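# Close footlocker lid gently over three cartons, upright

## Task

Get all three cartons inside the footlocker and close its lid completely, with the footlocker still standing upright. The lid must not drop shut from more than slightly open, and must not be slammed. The footlocker must not topple or be left tilted. The result only counts if it stays that way without the robot holding anything in place.

## Robot and tools

ROBOT. A Hello Robot Stretch 4 with a single arm. It has an omni-wheel base, a lift that travels up a mast, a telescoping arm that reaches straight forward, a wrist with yaw, pitch and roll joints, and a two-finger gripper. It stands about 1.6 m tall, and the edge of its base lies within 0.23 m of the base origin. Now and then an outside nudge may briefly move a loose object.

FRAMES. Base frame: the origin is on the floor below the centre of the base, x points forward, y to the left and z up. hand_pose is reported in this frame. It marks a point between the open fingertips, and its printed value may be slightly wrong. With all wrist joints at 0, the hand axes line up with the base axes. Odometry frame: the base frame as it was when the scene began. base_odometry counts wheel rotation, so slipping shows up as travel. Its heading runs -3.142 to 3.142, positive to the left.

execute_actions(actions, cameras). actions is a list holding one action, or an empty list, which only returns the state and images. One action may contain "base", "joints" or both, plus optional "pace" and "contact_limits". Alternatively it may be {"end_of_arm": "enable_torque"} with nothing else. All motions in an action start together.
- base: exactly one relative move, counted from where the base last reported itself. translate_m drives straight, forward positive, -2 to 2 m. strafe_m slides sideways, left positive, -2 to 2 m. rotate_rad turns in place, counter-clockwise positive, -3.2 to 3.2 rad.
- joints: absolute targets keyed by joint name, not offsets. lift_m 0 to 1.2 m (tolerance ±0.004). arm_m 0 to 0.55 m (±0.004), the forward extension. wrist_yaw_rad -1.134 to 4.276 (±0.02): 0 points ahead, positive turns left, 3.14 is stowed backward, and above 3.4 the arm may block it. wrist_pitch_rad -1.117 to 4.259 (±0.05): 0 is level and 1.57 points down. wrist_roll_rad -1.117 to 4.259 (±0.02): at 0 the fingers sit at equal height, and positive turns clockwise when viewed from behind. gripper_m -0.038 to 0.141 m is the gap between the fingertips; values below 0 press the fingers together. A joint target outside its range is clipped and the result reports it. Unknown keys or any other bad value make the whole call rejected, and nothing moves.
- pace: "slow", "default", "fast" or "max". Base top speeds are 0.1, 0.3, 0.4 and 0.6 m/s and 1, 2, 3 and 4 rad/s respectively. When the lift is above 0.2 these are lowered further, down to 0.3 m/s and 1 rad/s at lift 1.2.
- contact_limits: only {"arm_m": x}, with x from 0 (lightest touch) to 0.75 (firmest). The default is 0.5.
- cameras: a list drawn from head_camera, head_left_camera, head_right_camera, wrist_camera and all. Omitting it or passing null gives every camera; [] gives none. The pictures line lists the images in order.
If a part is left out of an action it may keep driving toward its previous target without that being reported. If a result reports a stop, any later execute_actions, wait or finished_scene calls in the same reply are skipped.

wait(seconds): 0 to 10 s. Nothing new is commanded. It returns the state and images. zoom_image(camera, region): gives a close-up of [x0, y0, x1, y1] pixels from that camera's most recent full image, at most 504 by 504. read_manual(section): only returns licence texts. finished_scene(scene): ends the current scene, given its number, and reports success. It cannot be undone.

UNFOLDING. At the start, sending lift_m 0.4 together with wrist_yaw_rad 0 in one action deploys the wrist.

RESULTS. base_status and joint_status describe how each motion ended. "done" for the base means the wheels turned the commanded amount, even if they slipped. "off_target" means the part stopped short and may still be pushing. "contact_stop_at_<key>" means it met resistance, and the lift, arm or wheels then go slack: a slack lift can sink under load and slack wheels can roll. "limit_stop_at_tilt" means the lean exceeded 6 degrees, so the lift, arm and wheels go slack and ignore commands until the lean falls. "limit_stop_at_own_body" means a self-collision guard fired; this is likely when pitch is below -0.2 combined with roll below -0.4 or above 4. "torque_fault" means a wrist or gripper motor overloaded and went limp, and it needs {"end_of_arm": "enable_torque"}. After any stop, that part forgets its target. on_its_own describes things not commanded, and "held at" there is a target, not a measured position. lidar_m: 12 horizontal distances, one per 30-degree sector, starting straight ahead and going counter-clockwise (4th is left, 7th behind, 10th right). "-" means nothing seen, or something closer than 0.25 m. The lidar misses clear objects and thin legs. wrist_depth_mm: a 7×7 grid of depths in mm, 100 to 2000, read from the top left. turned_by_wheels vs turned_by_imu: a gap above about 0.1 rad points to a collision or slipping. base_tilt is in degrees, forward and right positive, with a fixed bias of up to about 1.5. motor_effort is a percentage of maximum, positive toward higher joint values, with the peak in brackets; it is noisy and offset. For wheel motors, positive means turning right.

GRIPPING. Command a gap smaller than the object. Squeezing harder pulls the object toward the wrist, and opening pushes it back out. The gripper reading and "done" do not prove that anything is held; a clear shift in gripper effort at a target of 0 or more does. Fingertips pressed down on a surface can jam, so lift to free them.

AVOID. Turning or driving with more than 1 kg held and arm_m above 0.2, especially at fast paces. Strong steady pushes or pulls, particularly with the gripper high or a high contact limit. Pressing the gripper into objects with base or arm moves, which can cause torque faults. Dropping cartons. Letting the lid fall or slam: lower it under control until it is nearly shut. Knocking the footlocker over or leaving it tipped. Drops, slips and hard impacts reduce the outcome. Finish with nothing held up by the robot.

Each tool is called after ">>>" as name(argument=value, ...) on one line, values as JSON.

## Session

I'll start by looking at the scene.

>>> execute_actions(actions=[])

Scene clock: 0.00 s.
base_odometry: x=+0.000 y=+0.000 heading=+0.000 (m, m, rad; odometry frame)
turned_by_wheels: +0.000 (rad since the last result)
turned_by_imu: +0.000 (rad since the last result)
base_tilt: forward=-0.7 right=-0.6 (deg)
lidar_m: 2.14 1.16 1.17 1.19 1.08 1.12 1.39 2.73 2.75 2.85 2.10 2.61
base_status: not commanded
joint_positions: lift_m=+0.151 arm_m=+0.003 wrist_yaw_rad=+3.116 wrist_pitch_rad=+0.018 wrist_roll_rad=+0.015 gripper_m=+0.057
joint_status: not commanded
motor_effort: lift_m=+18 arm_m=+0 wrist_yaw_rad=-1 wrist_pitch_rad=-5 wrist_roll_rad=+0 gripper_m=-4 wheel_0=+0 wheel_1=+0 wheel_2=+0 (%)
hand_pose: x=-0.1126 y=+0.0948 z=+0.3244 quat_wxyz=(+0.013, -0.009, +0.008, +1.000) (m; base frame)
wrist_depth_mm: - 146 - 1863 1397 1138 991 / - 130 - 1863 1397 1138 976 / - 119 159 1863 1430 1160 960 / - 132 195 1863 1430 1160 960 / 142 - - 1863 1397 1138 976 / 1229 1537 213 1537 202 1118 960 / 931 946 878 149 917 842 904
pictures: head_camera, head_left_camera, head_right_camera, wrist_camera
Images, in order (width x height): head_camera 420x560, head_left_camera 420x672, head_right_camera 420x672, wrist_camera 616x392.

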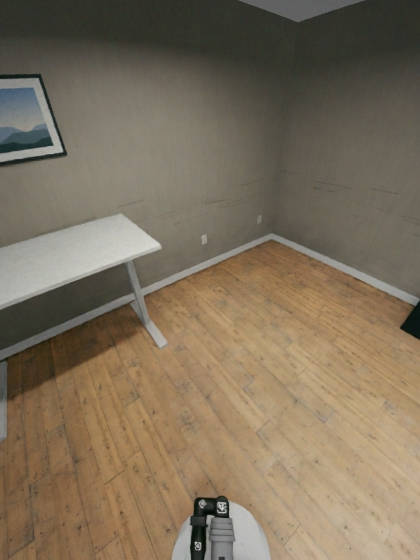

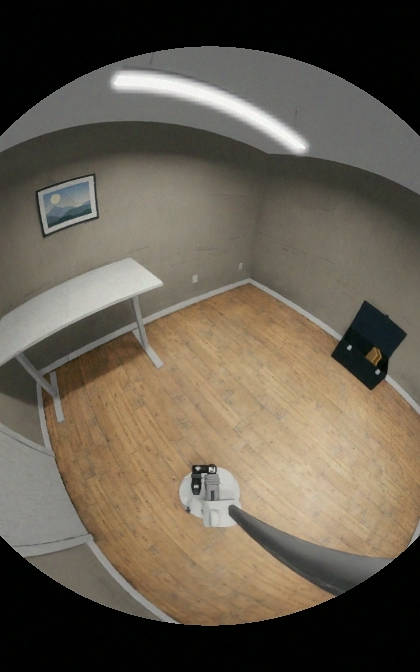

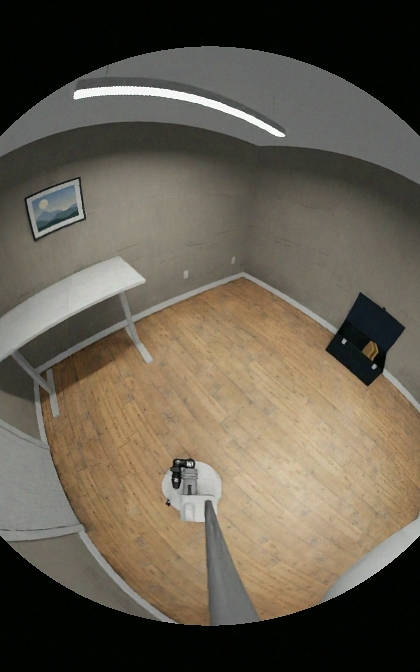

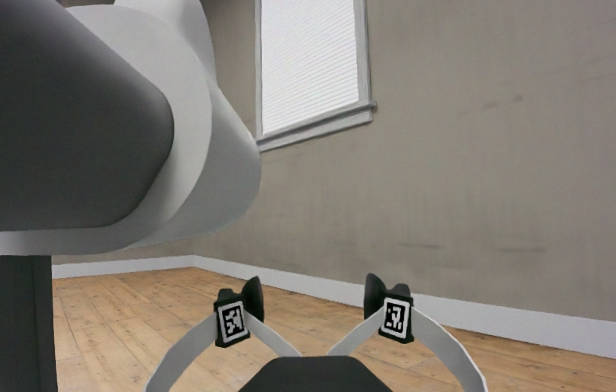

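>>> execute_actions(actions=[{"base": {"rotate_rad": -1.0}, "joints": {"lift_m": 0.4, "wrist_yaw_rad": 0}}])

Scene clock: 8.07 s.
base_odometry: x=+0.000 y=+0.000 heading=-1.000 (m, m, rad; odometry frame)
turned_by_wheels: -1.000 (rad since the last result)
turned_by_imu: -0.998 (rad since the last result)
base_tilt: forward=-0.6 right=-0.7 (deg)
lidar_m: 2.11 2.65 1.30 1.15 1.19 1.17 1.08 1.11 1.38 2.73 2.80 2.83
base_status: done
joint_positions: lift_m=+0.400 arm_m=+0.003 wrist_yaw_rad=+0.001 wrist_pitch_rad=+0.018 wrist_roll_rad=+0.015 gripper_m=+0.057
joint_status: all done
motor_effort: lift_m=+20(23) arm_m=+0(0) wrist_yaw_rad=-2(5) wrist_pitch_rad=-7(7) wrist_roll_rad=-1(1) gripper_m=-4(3) wheel_0=+1(7) wheel_1=+2(7) wheel_2=+2(6) (%)
hand_pose: x=+0.4620 y=-0.0873 z=+0.5728 quat_wxyz=(+1.000, +0.008, +0.009, +0.000) (m; base frame)
wrist_depth_mm: - - - - - - - / - - - - - - - / - - - - - - - / - - - - - - - / - - - - - - - / - - 215 1983 202 - - / 1661 1537 1397 149 1499 1397 1499
pictures: head_camera, head_left_camera, head_right_camera, wrist_camera
Images, in order (width x height): head_camera 420x560, head_left_camera 420x672, head_right_camera 420x672, wrist_camera 616x392.

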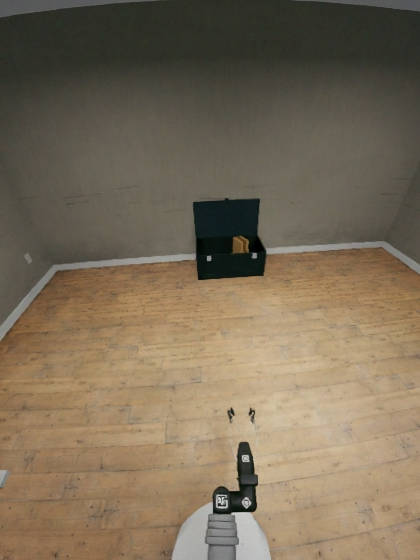

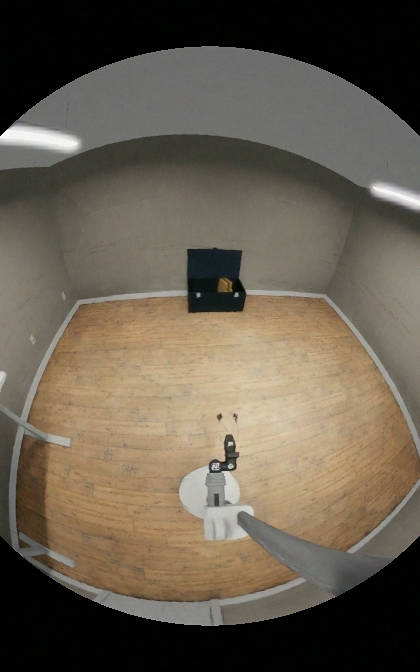

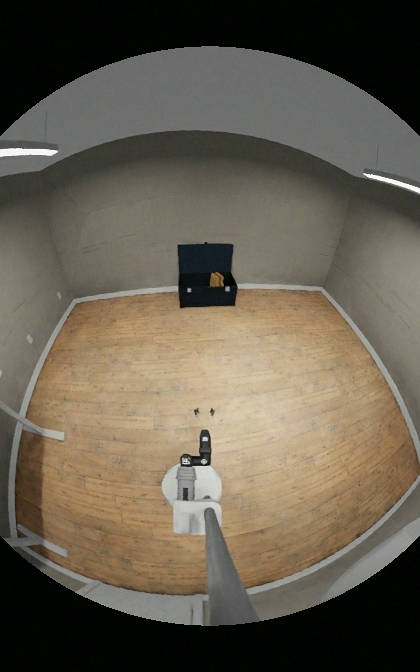

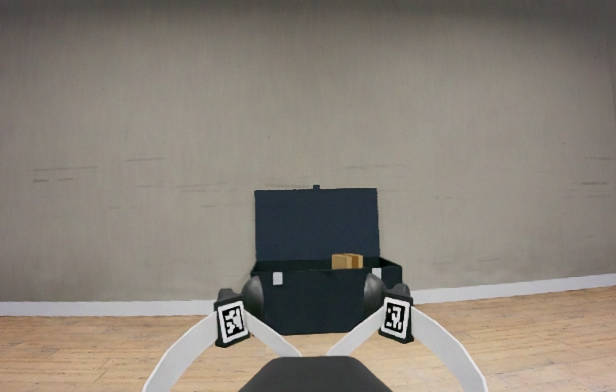

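>>> execute_actions(actions=[{"base": {"translate_m": 1.35}, "joints": {"lift_m": 0.6, "wrist_pitch_rad": 0.6}, "pace": "fast"}])

Scene clock: 16.00 s.
base_odometry: x=+0.730 y=-1.136 heading=-1.000 (m, m, rad; odometry frame)
turned_by_wheels: +0.000 (rad since the last result)
turned_by_imu: +0.004 (rad since the last result)
base_tilt: forward=-0.7 right=-0.6 (deg)
lidar_m: 0.75 0.78 1.64 2.10 1.60 1.75 2.44 2.49 2.78 2.57 2.04 0.85
base_status: done
joint_positions: lift_m=+0.600 arm_m=+0.003 wrist_yaw_rad=+0.000 wrist_pitch_rad=+0.602 wrist_roll_rad=+0.015 gripper_m=+0.057
joint_status: all done
motor_effort: lift_m=+20(24) arm_m=+0(0) wrist_yaw_rad=-1(2) wrist_pitch_rad=-4(2) wrist_roll_rad=+0(1) gripper_m=-2(4) wheel_0=+0(8) wheel_1=+1(8) wheel_2=-1(11) (%)
hand_pose: x=+0.4113 y=-0.0874 z=+0.6148 quat_wxyz=(+0.955, +0.007, +0.296, -0.002) (m; base frame)
wrist_depth_mm: 904 904 931 946 976 1008 1042 / 976 991 976 1008 1025 1078 1118 / 1042 1078 1060 1078 1078 1182 1229 / 1138 1160 1138 1160 931 1118 1366 / 1229 1160 1138 741 759 768 1182 / 1042 1008 214 788 202 866 991 / 904 878 854 149 866 831 866
pictures: head_camera, head_left_camera, head_right_camera, wrist_camera
Images, in order (width x height): head_camera 420x560, head_left_camera 420x672, head_right_camera 420x672, wrist_camera 616x392.

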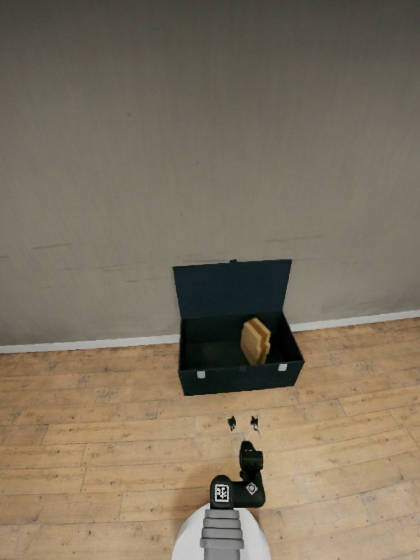

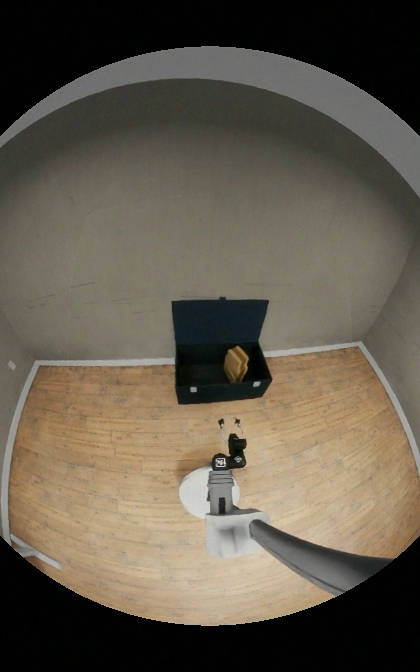

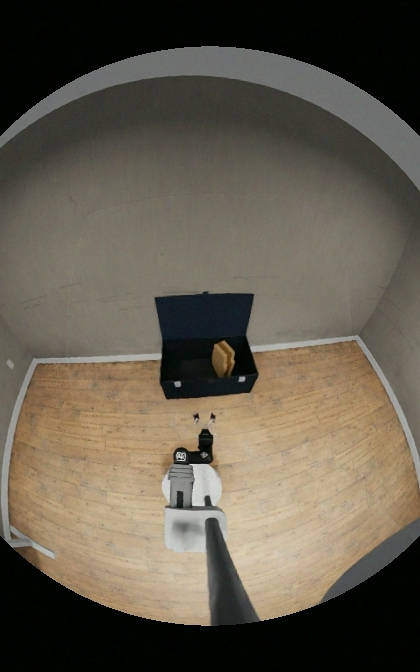

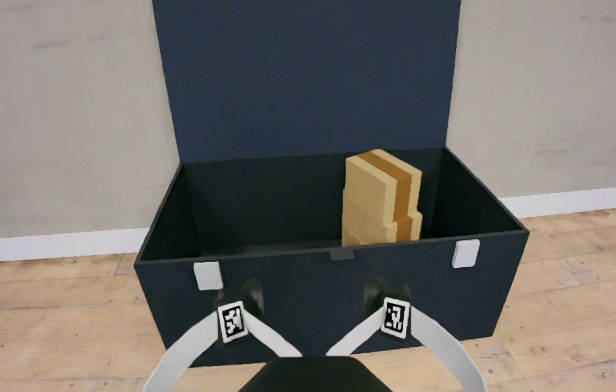

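>>> zoom_image(camera="head_camera", region=[150, 240, 330, 420])

>>> zoom_image(camera="wrist_camera", region=[120, 100, 560, 300])

Region (150, 240, 330, 420) of head_camera's 420x560 image, scaled by 2.800, with more detail than that image has.

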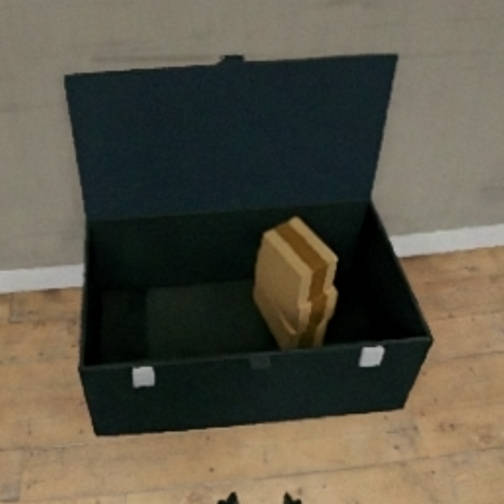

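Region (120, 100, 560, 300) of wrist_camera's 616x392 image, scaled by 1.145; it fills the top 229 rows of this view, and the rest is white.

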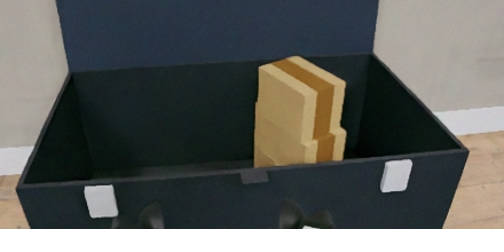

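>>> execute_actions(actions=[{"base": {"rotate_rad": 0.09}, "joints": {"lift_m": 0.75, "wrist_pitch_rad": 0.3}}])

Scene clock: 78.17 s.
base_odometry: x=+0.730 y=-1.136 heading=-0.910 (m, m, rad; odometry frame)
turned_by_wheels: +0.090 (rad since the last result)
turned_by_imu: +0.092 (rad since the last result)
base_tilt: forward=-0.7 right=-0.6 (deg)
lidar_m: 0.75 1.28 1.75 2.12 1.59 1.85 2.44 2.55 2.70 2.58 1.84 0.80
base_status: done
joint_positions: lift_m=+0.750 arm_m=+0.003 wrist_yaw_rad=+0.000 wrist_pitch_rad=+0.302 wrist_roll_rad=+0.015 gripper_m=+0.057
joint_status: all done
motor_effort: lift_m=+20(16) arm_m=+0(0) wrist_yaw_rad=+0(0) wrist_pitch_rad=-6(11) wrist_roll_rad=+0(0) gripper_m=-3(5) wheel_0=+0(4) wheel_1=-1(4) wheel_2=-1(5) (%)
hand_pose: x=+0.4489 y=-0.0874 z=+0.8421 quat_wxyz=(+0.989, +0.008, +0.151, -0.001) (m; base frame)
wrist_depth_mm: 976 960 976 976 991 976 960 / 1008 1008 1008 1008 1008 1008 1008 / 1060 1042 1042 1042 1042 1060 1042 / 1098 1098 1078 1060 1060 1060 1078 / 1138 1138 1118 1098 1078 1098 1118 / 1182 1160 214 1118 202 1118 1182 / 1205 1229 1138 149 917 976 1205
pictures: head_camera, head_left_camera, head_right_camera, wrist_camera
Images, in order (width x height): head_camera 420x560, head_left_camera 420x672, head_right_camera 420x672, wrist_camera 616x392.

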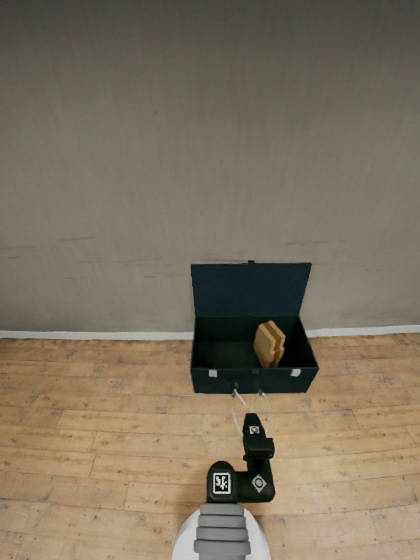

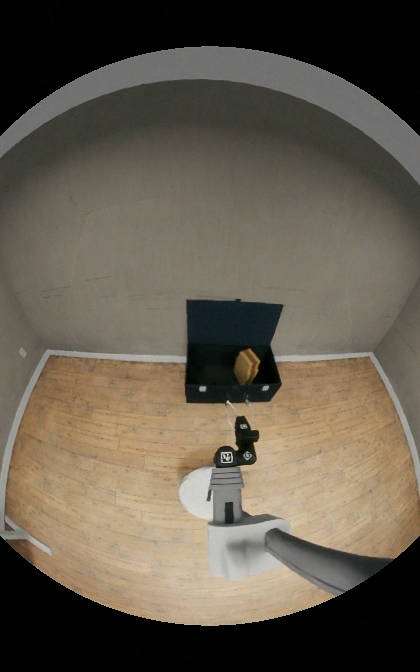

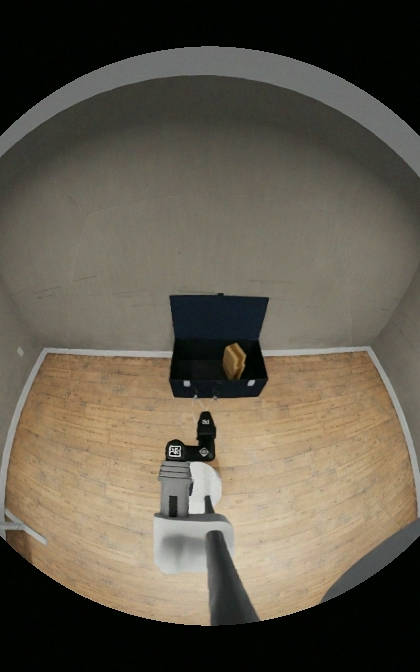

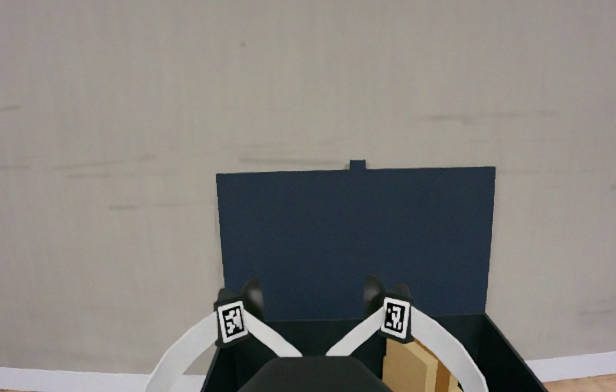

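>>> execute_actions(actions=[{"base": {"strafe_m": -0.26}, "joints": {"wrist_pitch_rad": 1.57, "gripper_m": 0.141, "arm_m": 0.2}}], cameras=[])

>>> execute_actions(actions=[{"base": {"translate_m": 0.42}, "joints": {"arm_m": 0.36}}])

Scene clock: 139.03 s.
base_odometry: x=+0.525 y=-1.295 heading=-0.910 (m, m, rad; odometry frame)
turned_by_wheels: +0.000 (rad since the last result)
turned_by_imu: +0.002 (rad since the last result)
base_tilt: forward=-0.6 right=-0.7 (deg)
lidar_m: 0.74 0.80 1.76 2.38 1.82 2.23 2.45 2.57 2.44 2.31 1.84 0.80
base_status: done
joint_positions: lift_m=+0.750 arm_m=+0.199 wrist_yaw_rad=+0.000 wrist_pitch_rad=+1.570 wrist_roll_rad=+0.015 gripper_m=+0.141
joint_status: all done
motor_effort: lift_m=+19(21) arm_m=+6(1) wrist_yaw_rad=+0(0) wrist_pitch_rad=-2(5) wrist_roll_rad=+0(0) gripper_m=+0(4) wheel_0=+1(8) wheel_1=+0(11) wheel_2=-1(1) (%)
hand_pose: x=+0.3701 y=-0.0874 z=+0.6396 quat_wxyz=(+0.707, +0.005, +0.707, -0.005) (m; base frame)
wrist_depth_mm: 699 699 715 732 741 904 891 / 891 904 904 891 891 891 878 / 891 891 891 878 878 878 866 / 891 891 878 878 878 878 866 / 878 878 878 866 866 866 866 / 866 866 854 878 854 213 854 / 854 854 661 149 854 831 831
pictures: none
No camera images: the call's "cameras" was empty. Leave "cameras" out to get every camera's image.

Scene clock: 141.90 s.
base_odometry: x=+0.783 y=-1.627 heading=-0.910 (m, m, rad; odometry frame)
turned_by_wheels: +0.000 (rad since the last result)
turned_by_imu: +0.001 (rad since the last result)
base_tilt: forward=-0.6 right=-0.7 (deg)
lidar_m: 0.34 0.38 0.53 2.39 2.06 2.22 2.90 2.97 2.41 2.30 1.24 0.37
base_status: done
joint_positions: lift_m=+0.750 arm_m=+0.359 wrist_yaw_rad=+0.000 wrist_pitch_rad=+1.570 wrist_roll_rad=+0.015 gripper_m=+0.141
joint_status: all done
motor_effort: lift_m=+19(19) arm_m=+6(6) wrist_yaw_rad=-1(1) wrist_pitch_rad=+1(1) wrist_roll_rad=+1(0) gripper_m=+1(1) wheel_0=+1(4) wheel_1=+0(6) wheel_2=+2(10) (%)
hand_pose: x=+0.5301 y=-0.0874 z=+0.6396 quat_wxyz=(+0.707, +0.005, +0.707, -0.005) (m; base frame)
wrist_depth_mm: 455 455 469 477 477 488 591 / 569 585 609 621 627 683 788 / 732 878 866 496 854 866 878 / 732 854 878 496 842 668 866 / 732 854 842 842 842 676 866 / 683 741 842 831 820 213 854 / 549 554 559 148 554 842 842
pictures: head_camera, head_left_camera, head_right_camera, wrist_camera
Images, in order (width x height): head_camera 420x560, head_left_camera 420x672, head_right_camera 420x672, wrist_camera 616x392.

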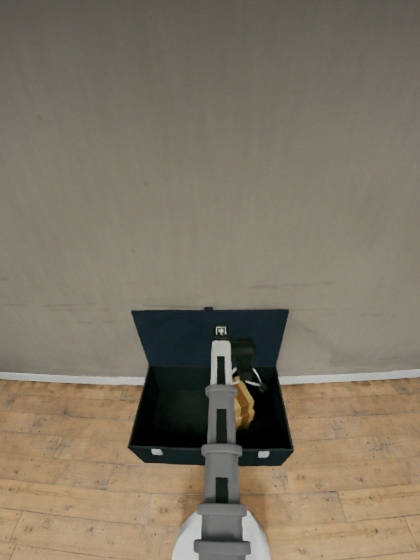

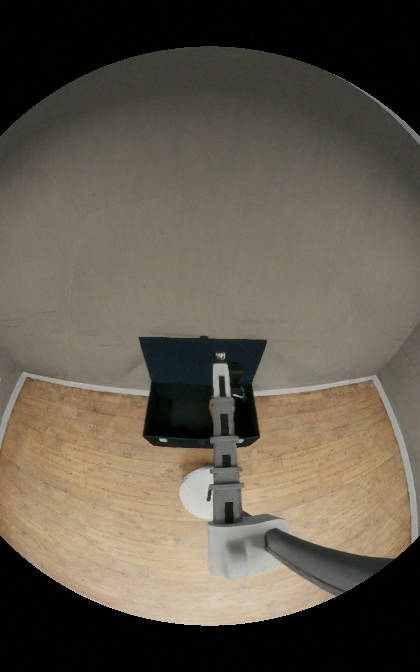

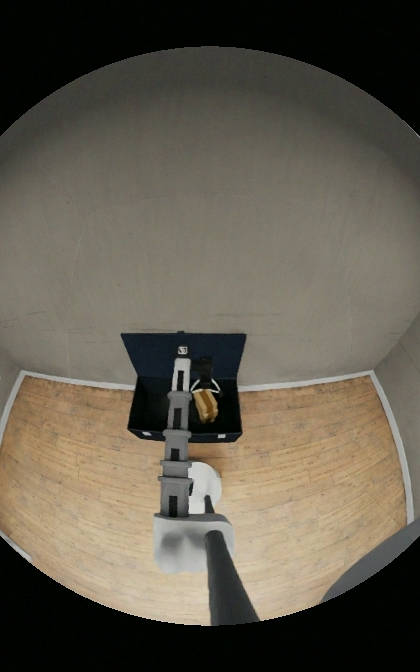

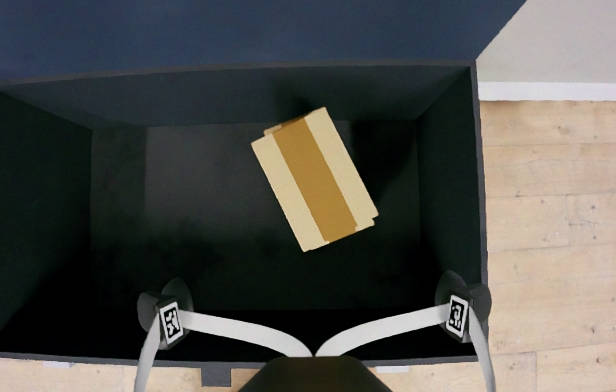

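>>> execute_actions(actions=[{"joints": {"arm_m": 0.46}}], cameras=["wrist_camera", "head_right_camera"])

Scene clock: 217.50 s.
base_odometry: x=+0.783 y=-1.627 heading=-0.910 (m, m, rad; odometry frame)
turned_by_wheels: +0.000 (rad since the last result)
turned_by_imu: +0.002 (rad since the last result)
base_tilt: forward=-0.6 right=-0.6 (deg)
lidar_m: 0.35 0.36 0.52 2.39 2.07 2.24 2.89 2.97 2.41 2.30 1.23 0.37
base_status: not commanded
joint_positions: lift_m=+0.750 arm_m=+0.459 wrist_yaw_rad=+0.000 wrist_pitch_rad=+1.570 wrist_roll_rad=+0.015 gripper_m=+0.141
joint_status: all done
motor_effort: lift_m=+19(19) arm_m=+6(10) wrist_yaw_rad=+0(0) wrist_pitch_rad=+0(1) wrist_roll_rad=+1(1) gripper_m=+0(1) wheel_0=+1(1) wheel_1=+0(0) wheel_2=+2(2) (%)
hand_pose: x=+0.6301 y=-0.0874 z=+0.6396 quat_wxyz=(+0.707, +0.005, +0.707, -0.005) (m; base frame)
wrist_depth_mm: 285 286 294 298 298 296 300 / 366 379 392 399 397 397 521 / 549 549 574 591 603 723 878 / 732 866 854 615 854 661 866 / 741 854 842 488 842 668 854 / 715 842 842 488 831 214 842 / 707 759 768 148 759 668 842
pictures: head_right_camera, wrist_camera
Images, in order (width x height): head_right_camera 420x672, wrist_camera 616x392.

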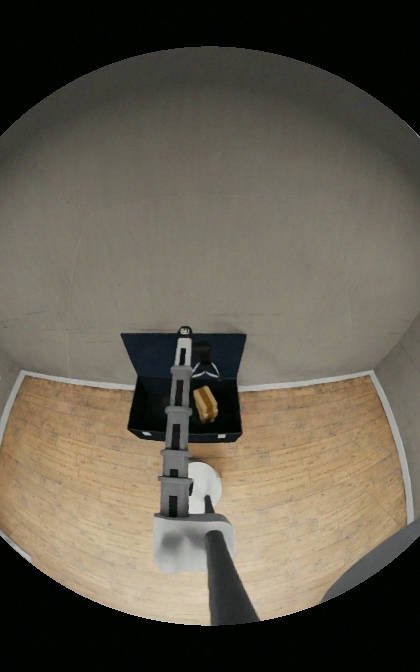

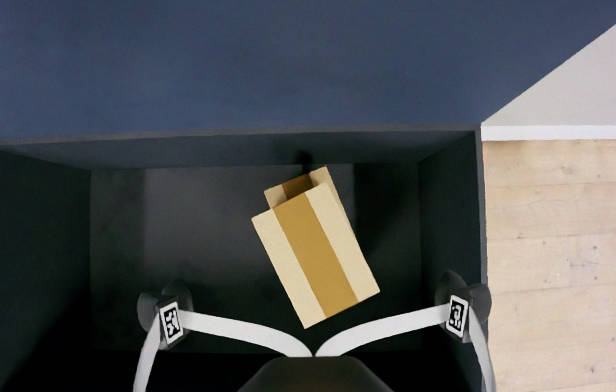

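>>> execute_actions(actions=[{"joints": {"arm_m": 0.475, "wrist_pitch_rad": 1.63, "wrist_roll_rad": -0.45, "lift_m": 0.56}}], cameras=["wrist_camera", "head_right_camera"])

Scene clock: 234.63 s.
base_odometry: x=+0.783 y=-1.627 heading=-0.910 (m, m, rad; odometry frame)
turned_by_wheels: +0.000 (rad since the last result)
turned_by_imu: +0.002 (rad since the last result)
base_tilt: forward=-0.7 right=-0.7 (deg)
lidar_m: 0.33 0.37 0.53 2.36 2.06 2.24 2.89 2.98 2.44 2.29 1.25 0.36
base_status: not commanded
joint_positions: lift_m=+0.560 arm_m=+0.474 wrist_yaw_rad=+0.000 wrist_pitch_rad=+1.630 wrist_roll_rad=-0.450 gripper_m=+0.141
joint_status: all done
motor_effort: lift_m=+16(17) arm_m=+6(8) wrist_yaw_rad=+1(1) wrist_pitch_rad=+1(0) wrist_roll_rad=-1(3) gripper_m=+1(1) wheel_0=+1(1) wheel_1=+0(0) wheel_2=+2(3) (%)
hand_pose: x=+0.6279 y=-0.0874 z=+0.4504 quat_wxyz=(+0.669, -0.153, +0.709, +0.162) (m; base frame)
wrist_depth_mm: 585 621 407 330 266 220 - / 615 668 661 449 338 274 238 / 676 676 668 661 469 349 312 / 676 668 661 300 647 564 402 / 676 668 661 300 647 559 402 / 508 554 654 298 297 214 368 / 421 473 580 148 580 399 347
pictures: head_right_camera, wrist_camera
Images, in order (width x height): head_right_camera 420x672, wrist_camera 616x392.

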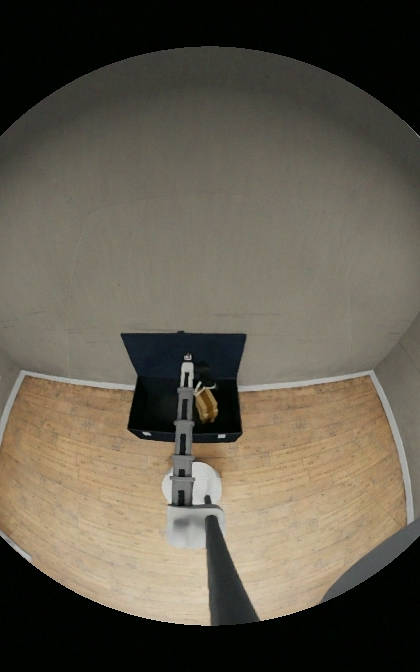

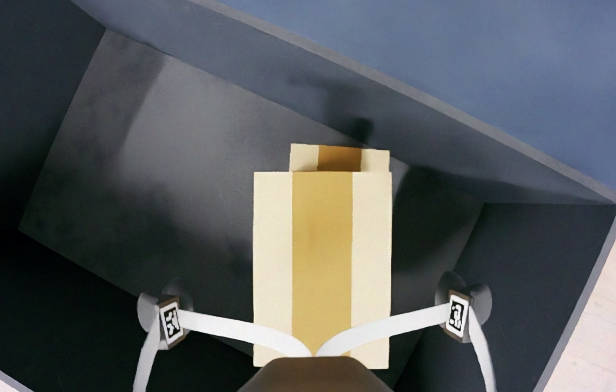

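>>> execute_actions(actions=[{"joints": {"wrist_roll_rad": -0.42, "lift_m": 0.485}}], cameras=["wrist_camera"])

Scene clock: 270.43 s.
base_odometry: x=+0.783 y=-1.627 heading=-0.910 (m, m, rad; odometry frame)
turned_by_wheels: +0.000 (rad since the last result)
turned_by_imu: +0.002 (rad since the last result)
base_tilt: forward=-0.6 right=-0.7 (deg)
lidar_m: 0.33 0.37 0.52 2.38 2.07 2.24 2.87 2.95 2.42 2.30 1.22 0.37
base_status: not commanded
joint_positions: lift_m=+0.485 arm_m=+0.474 wrist_yaw_rad=+0.000 wrist_pitch_rad=+1.630 wrist_roll_rad=-0.420 gripper_m=+0.141
joint_status: all done
motor_effort: lift_m=+16(13) arm_m=+6(6) wrist_yaw_rad=+1(1) wrist_pitch_rad=+2(1) wrist_roll_rad=+2(5) gripper_m=-2(2) wheel_0=+0(1) wheel_1=+0(0) wheel_2=+2(3) (%)
hand_pose: x=+0.6279 y=-0.0874 z=+0.3754 quat_wxyz=(+0.671, -0.143, +0.712, +0.152) (m; base frame)
wrist_depth_mm: 574 559 389 297 257 214 - / 597 591 585 439 322 262 235 / 597 591 591 343 421 359 289 / 591 585 591 224 223 574 410 / 597 591 585 224 223 554 394 / 525 564 225 224 223 213 366 / 433 480 569 148 223 402 340
pictures: wrist_camera
Images, in order (width x height): wrist_camera 616x392.

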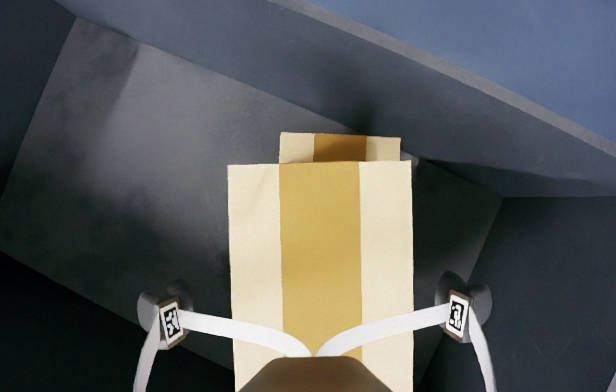

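>>> execute_actions(actions=[{"joints": {"arm_m": 0.484, "lift_m": 0.452}, "pace": "slow"}], cameras=["wrist_camera"])

Scene clock: 280.37 s.
base_odometry: x=+0.783 y=-1.627 heading=-0.910 (m, m, rad; odometry frame)
turned_by_wheels: +0.000 (rad since the last result)
turned_by_imu: +0.002 (rad since the last result)
base_tilt: forward=-0.6 right=-0.7 (deg)
lidar_m: 0.34 0.38 0.50 2.39 2.08 2.22 2.89 2.98 2.43 2.31 1.23 0.36
base_status: not commanded
joint_positions: lift_m=+0.452 arm_m=+0.483 wrist_yaw_rad=+0.000 wrist_pitch_rad=+1.630 wrist_roll_rad=-0.420 gripper_m=+0.141
joint_status: all done
motor_effort: lift_m=+15(18) arm_m=+6(7) wrist_yaw_rad=+1(0) wrist_pitch_rad=+1(1) wrist_roll_rad=+2(2) gripper_m=+0(0) wheel_0=+1(1) wheel_1=+0(0) wheel_2=+2(2) (%)
hand_pose: x=+0.6368 y=-0.0874 z=+0.3424 quat_wxyz=(+0.671, -0.143, +0.712, +0.152) (m; base frame)
wrist_depth_mm: 559 517 357 273 230 198 - / 559 559 554 407 298 229 220 / 559 554 554 310 410 332 266 / 559 554 193 191 190 535 394 / 559 559 193 191 190 535 397 / 539 554 192 190 189 214 362 / 442 496 193 148 189 402 340
pictures: wrist_camera
Images, in order (width x height): wrist_camera 616x392.

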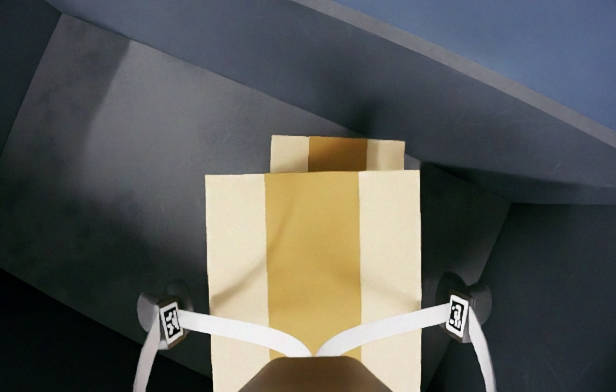

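>>> execute_actions(actions=[{"joints": {"gripper_m": 0.05}}], cameras=["wrist_camera"])

Scene clock: 286.83 s.
base_odometry: x=+0.783 y=-1.627 heading=-0.910 (m, m, rad; odometry frame)
turned_by_wheels: +0.000 (rad since the last result)
turned_by_imu: +0.002 (rad since the last result)
base_tilt: forward=-0.6 right=-0.7 (deg)
lidar_m: 0.35 0.35 0.49 2.38 2.10 2.25 2.87 2.98 2.44 2.31 1.23 0.35
base_status: not commanded
joint_positions: lift_m=+0.452 arm_m=+0.483 wrist_yaw_rad=+0.000 wrist_pitch_rad=+1.630 wrist_roll_rad=-0.420 gripper_m=+0.050
joint_status: all done
motor_effort: lift_m=+18(18) arm_m=+6(6) wrist_yaw_rad=+0(0) wrist_pitch_rad=+2(3) wrist_roll_rad=+1(1) gripper_m=-23(25) wheel_0=+1(1) wheel_1=+0(0) wheel_2=+2(2) (%)
hand_pose: x=+0.6370 y=-0.0874 z=+0.3423 quat_wxyz=(+0.671, -0.143, +0.712, +0.152) (m; base frame)
wrist_depth_mm: 559 521 362 276 229 199 - / 564 559 554 410 298 232 219 / 564 559 549 310 410 334 267 / 564 559 176 174 173 535 394 / 559 559 175 174 173 539 397 / 535 554 176 174 173 399 366 / 442 449 175 173 172 402 340
pictures: wrist_camera
Images, in order (width x height): wrist_camera 616x392.

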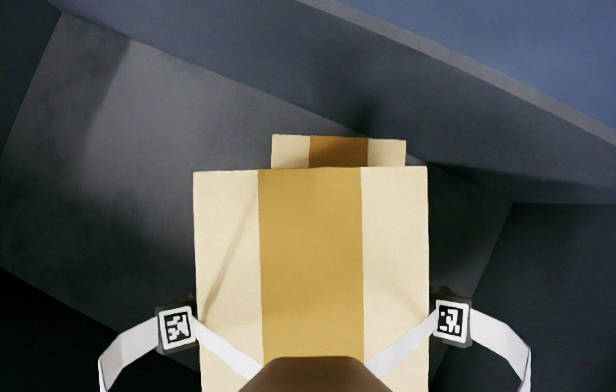

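>>> execute_actions(actions=[{"joints": {"lift_m": 0.475}}], cameras=["wrist_camera"])

Scene clock: 298.20 s.
base_odometry: x=+0.783 y=-1.627 heading=-0.910 (m, m, rad; odometry frame)
turned_by_wheels: +0.000 (rad since the last result)
turned_by_imu: +0.001 (rad since the last result)
base_tilt: forward=-0.6 right=-0.7 (deg)
lidar_m: 0.34 0.39 0.51 2.39 2.06 2.23 2.89 2.97 2.41 2.32 1.22 0.37
base_status: not commanded
joint_positions: lift_m=+0.475 arm_m=+0.483 wrist_yaw_rad=+0.000 wrist_pitch_rad=+1.630 wrist_roll_rad=-0.420 gripper_m=+0.050
joint_status: all done
motor_effort: lift_m=+22(27) arm_m=+6(6) wrist_yaw_rad=+0(0) wrist_pitch_rad=+1(2) wrist_roll_rad=+2(2) gripper_m=-24(25) wheel_0=+1(1) wheel_1=+0(0) wheel_2=+2(2) (%)
hand_pose: x=+0.6369 y=-0.0874 z=+0.3649 quat_wxyz=(+0.671, -0.143, +0.712, +0.152) (m; base frame)
wrist_depth_mm: 574 521 362 276 241 200 - / 585 585 574 407 300 248 221 / 591 580 580 559 433 334 268 / 585 580 176 174 174 549 394 / 585 580 175 174 173 559 397 / 539 580 176 174 173 399 366 / 442 449 175 173 172 402 340
pictures: wrist_camera
Images, in order (width x height): wrist_camera 616x392.

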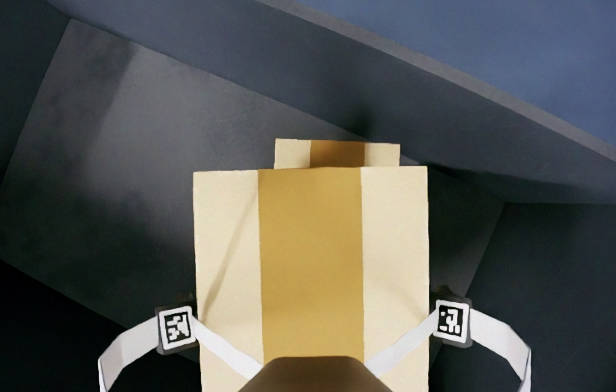

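>>> execute_actions(actions=[{"base": {"strafe_m": 0.27}, "joints": {"arm_m": 0.43, "wrist_roll_rad": 0.0}}], cameras=["wrist_camera", "head_camera", "head_left_camera"])

Scene clock: 306.80 s.
base_odometry: x=+0.996 y=-1.461 heading=-0.910 (m, m, rad; odometry frame)
turned_by_wheels: +0.000 (rad since the last result)
turned_by_imu: +0.002 (rad since the last result)
base_tilt: forward=-0.7 right=-0.7 (deg)
lidar_m: 0.34 0.37 1.18 2.12 1.89 1.86 2.89 2.96 2.72 2.58 0.53 0.38
base_status: done
joint_positions: lift_m=+0.475 arm_m=+0.431 wrist_yaw_rad=+0.000 wrist_pitch_rad=+1.630 wrist_roll_rad=+0.000 gripper_m=+0.050
joint_status: all done
motor_effort: lift_m=+22(22) arm_m=-6(6) wrist_yaw_rad=+0(1) wrist_pitch_rad=+0(5) wrist_roll_rad=+3(8) gripper_m=-24(25) wheel_0=+2(8) wheel_1=-1(10) wheel_2=+1(0) (%)
hand_pose: x=+0.5850 y=-0.0874 z=+0.3649 quat_wxyz=(+0.686, +0.000, +0.728, +0.000) (m; base frame)
wrist_depth_mm: 332 336 345 351 347 340 343 / 355 452 508 512 517 504 439 / 357 521 569 569 564 439 327 / 355 521 175 174 174 466 329 / 355 521 175 174 173 512 359 / 351 452 176 174 173 459 564 / 349 413 175 173 172 539 559
pictures: head_camera, head_left_camera, wrist_camera
Images, in order (width x height): head_camera 420x560, head_left_camera 420x672, wrist_camera 616x392.

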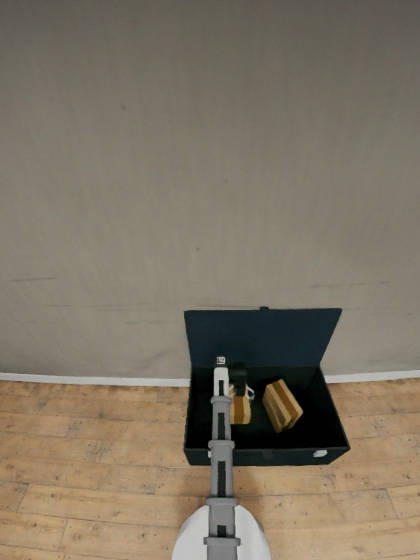

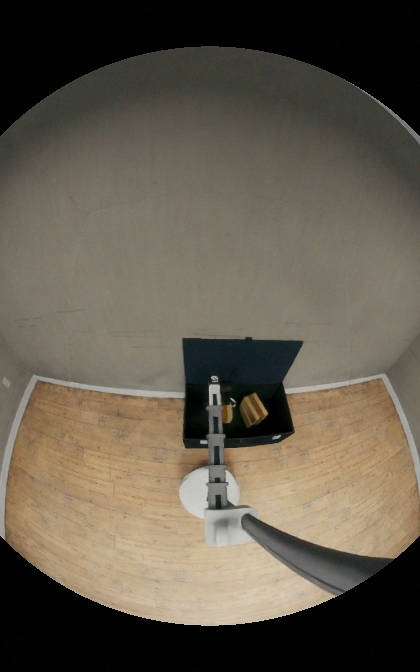

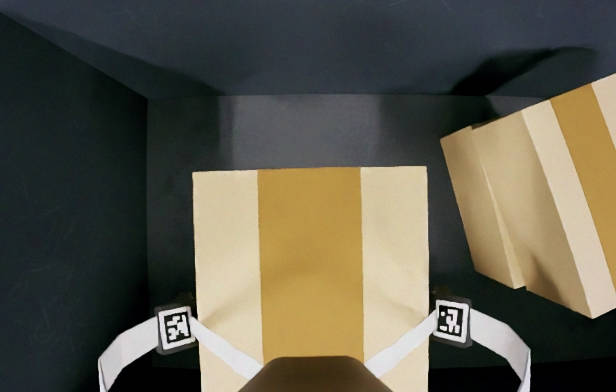

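>>> execute_actions(actions=[{"joints": {"lift_m": 0.213}}], cameras=["wrist_camera", "head_camera"])

Scene clock: 319.30 s.
base_odometry: x=+0.996 y=-1.461 heading=-0.910 (m, m, rad; odometry frame)
turned_by_wheels: +0.000 (rad since the last result)
turned_by_imu: +0.002 (rad since the last result)
base_tilt: forward=-0.7 right=-0.7 (deg)
lidar_m: 0.35 0.33 1.19 2.11 1.89 1.85 2.88 2.97 2.69 2.58 0.52 0.35
base_status: not commanded
joint_positions: lift_m=+0.213 arm_m=+0.431 wrist_yaw_rad=+0.000 wrist_pitch_rad=+1.630 wrist_roll_rad=+0.000 gripper_m=+0.050
joint_status: all done
motor_effort: lift_m=+18(19) arm_m=-6(6) wrist_yaw_rad=+0(0) wrist_pitch_rad=+1(2) wrist_roll_rad=+2(1) gripper_m=-24(25) wheel_0=+1(2) wheel_1=-1(1) wheel_2=+2(1) (%)
hand_pose: x=+0.5850 y=-0.0874 z=+0.1033 quat_wxyz=(+0.686, +0.000, +0.728, +0.000) (m; base frame)
wrist_depth_mm: 309 307 307 306 306 303 303 / 309 307 307 304 304 303 303 / 309 307 307 306 304 303 301 / 309 307 176 174 173 303 303 / 309 309 176 174 174 303 301 / 307 307 176 174 173 303 303 / 309 307 175 173 172 304 301
pictures: head_camera, wrist_camera
Images, in order (width x height): head_camera 420x560, wrist_camera 616x392.

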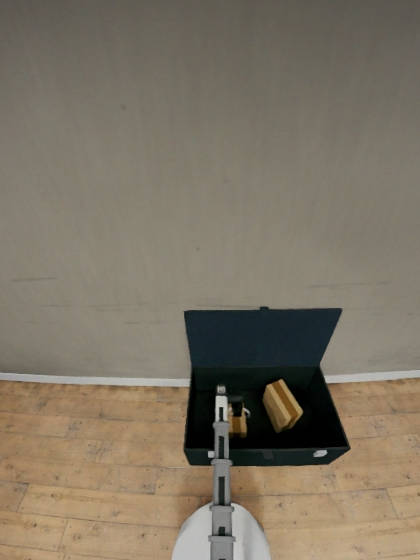

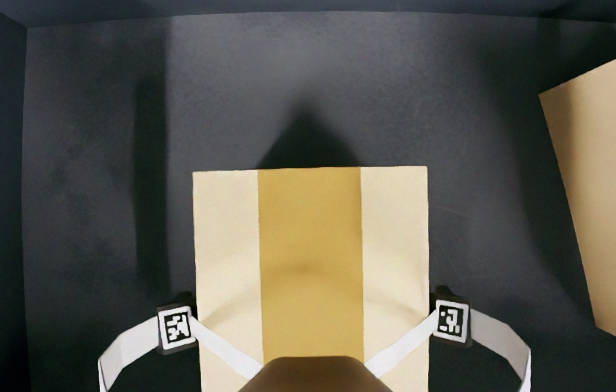

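>>> execute_actions(actions=[{"joints": {"gripper_m": 0.141}}], cameras=["wrist_camera"])

Scene clock: 325.97 s.
base_odometry: x=+0.996 y=-1.461 heading=-0.910 (m, m, rad; odometry frame)
turned_by_wheels: +0.000 (rad since the last result)
turned_by_imu: +0.002 (rad since the last result)
base_tilt: forward=-0.6 right=-0.7 (deg)
lidar_m: 0.34 0.37 1.19 2.10 1.87 1.86 2.88 2.96 2.68 2.59 0.50 0.36
base_status: not commanded
joint_positions: lift_m=+0.213 arm_m=+0.431 wrist_yaw_rad=+0.000 wrist_pitch_rad=+1.630 wrist_roll_rad=+0.000 gripper_m=+0.141
joint_status: all done
motor_effort: lift_m=+18(18) arm_m=-5(6) wrist_yaw_rad=+0(0) wrist_pitch_rad=+0(5) wrist_roll_rad=+1(1) gripper_m=-2(24) wheel_0=+1(1) wheel_1=-1(1) wheel_2=+1(2) (%)
hand_pose: x=+0.5847 y=-0.0874 z=+0.1033 quat_wxyz=(+0.686, +0.000, +0.728, +0.000) (m; base frame)
wrist_depth_mm: 309 310 309 307 306 304 304 / 309 309 309 306 306 304 304 / 309 309 309 306 306 304 304 / 309 309 189 187 187 304 303 / 310 309 189 187 187 304 303 / 310 309 189 187 187 213 303 / 309 309 189 148 187 303 303
pictures: wrist_camera
Images, in order (width x height): wrist_camera 616x392.

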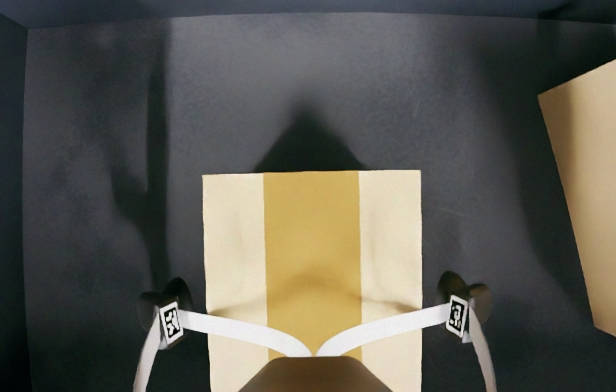

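>>> execute_actions(actions=[{"joints": {"lift_m": 0.6}, "pace": "fast"}], cameras=[])

>>> execute_actions(actions=[{"base": {"strafe_m": -0.13}, "joints": {"lift_m": 0.98, "arm_m": 0.52, "wrist_pitch_rad": 1.45}}])

Scene clock: 341.97 s.
base_odometry: x=+0.996 y=-1.461 heading=-0.910 (m, m, rad; odometry frame)
turned_by_wheels: +0.000 (rad since the last result)
turned_by_imu: +0.002 (rad since the last result)
base_tilt: forward=-0.7 right=-0.7 (deg)
lidar_m: 0.35 0.36 1.16 2.12 1.89 1.87 2.88 2.98 2.70 2.58 0.50 0.37
base_status: not commanded
joint_positions: lift_m=+0.600 arm_m=+0.431 wrist_yaw_rad=+0.000 wrist_pitch_rad=+1.630 wrist_roll_rad=+0.000 gripper_m=+0.141
joint_status: all done
motor_effort: lift_m=+20(23) arm_m=-6(6) wrist_yaw_rad=+0(1) wrist_pitch_rad=+0(1) wrist_roll_rad=+1(2) gripper_m=-1(1) wheel_0=+2(1) wheel_1=-1(1) wheel_2=+2(1) (%)
hand_pose: x=+0.5848 y=-0.0874 z=+0.4901 quat_wxyz=(+0.686, +0.000, +0.728, +0.000) (m; base frame)
wrist_depth_mm: 364 359 368 368 370 364 366 / 525 452 508 512 512 500 488 / 732 521 699 699 699 455 574 / 732 525 699 580 699 477 455 / 732 525 699 580 691 525 452 / 723 449 699 691 691 213 699 / 732 473 597 149 615 569 597
pictures: none
No camera images: the call's "cameras" was empty. Leave "cameras" out to get every camera's image.

Scene clock: 344.50 s.
base_odometry: x=+0.893 y=-1.541 heading=-0.910 (m, m, rad; odometry frame)
turned_by_wheels: +0.000 (rad since the last result)
turned_by_imu: +0.001 (rad since the last result)
base_tilt: forward=-0.6 right=-0.7 (deg)
lidar_m: 0.34 0.36 1.19 2.24 1.95 2.08 2.88 2.97 2.58 2.44 0.50 0.35
base_status: done
joint_positions: lift_m=+0.980 arm_m=+0.519 wrist_yaw_rad=+0.000 wrist_pitch_rad=+1.450 wrist_roll_rad=+0.000 gripper_m=+0.141
joint_status: all done
motor_effort: lift_m=+20(21) arm_m=+6(6) wrist_yaw_rad=-1(0) wrist_pitch_rad=-1(4) wrist_roll_rad=+1(1) gripper_m=+0(1) wheel_0=-1(6) wheel_1=+1(7) wheel_2=+1(1) (%)
hand_pose: x=+0.7245 y=-0.0874 z=+0.8716 quat_wxyz=(+0.748, +0.000, +0.663, +0.000) (m; base frame)
wrist_depth_mm: 182 183 187 190 190 188 - / 229 236 243 246 246 245 243 / 336 338 338 327 336 334 332 / 480 480 480 480 484 480 484 / 1118 1025 1078 1060 946 878 1098 / 1098 842 1008 1042 820 214 1060 / 1060 931 1025 148 1008 946 1042
pictures: head_camera, head_left_camera, head_right_camera, wrist_camera
Images, in order (width x height): head_camera 420x560, head_left_camera 420x672, head_right_camera 420x672, wrist_camera 616x392.

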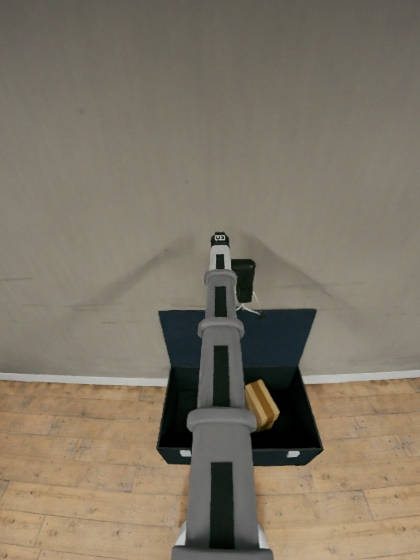

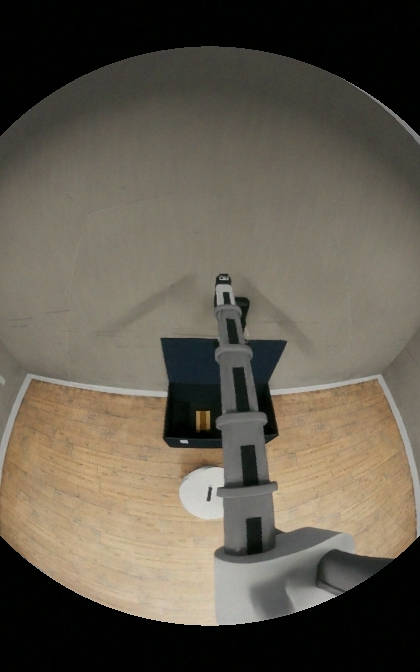

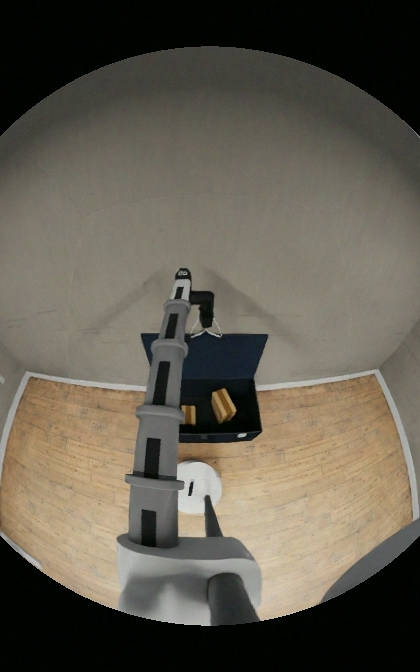

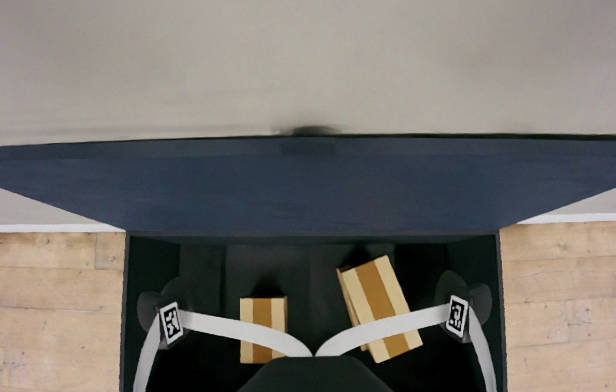

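>>> zoom_image(camera="wrist_camera", region=[230, 100, 390, 190])

Region (230, 100, 390, 190) of wrist_camera's 616x392 image, scaled by 3.150; it fills the top 284 rows of this view, and the rest is white.

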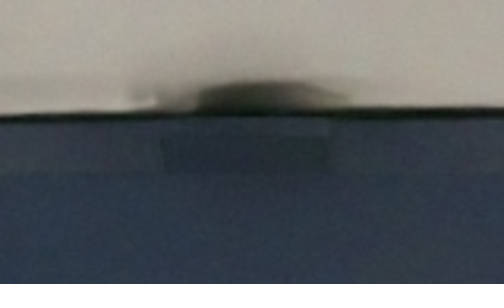

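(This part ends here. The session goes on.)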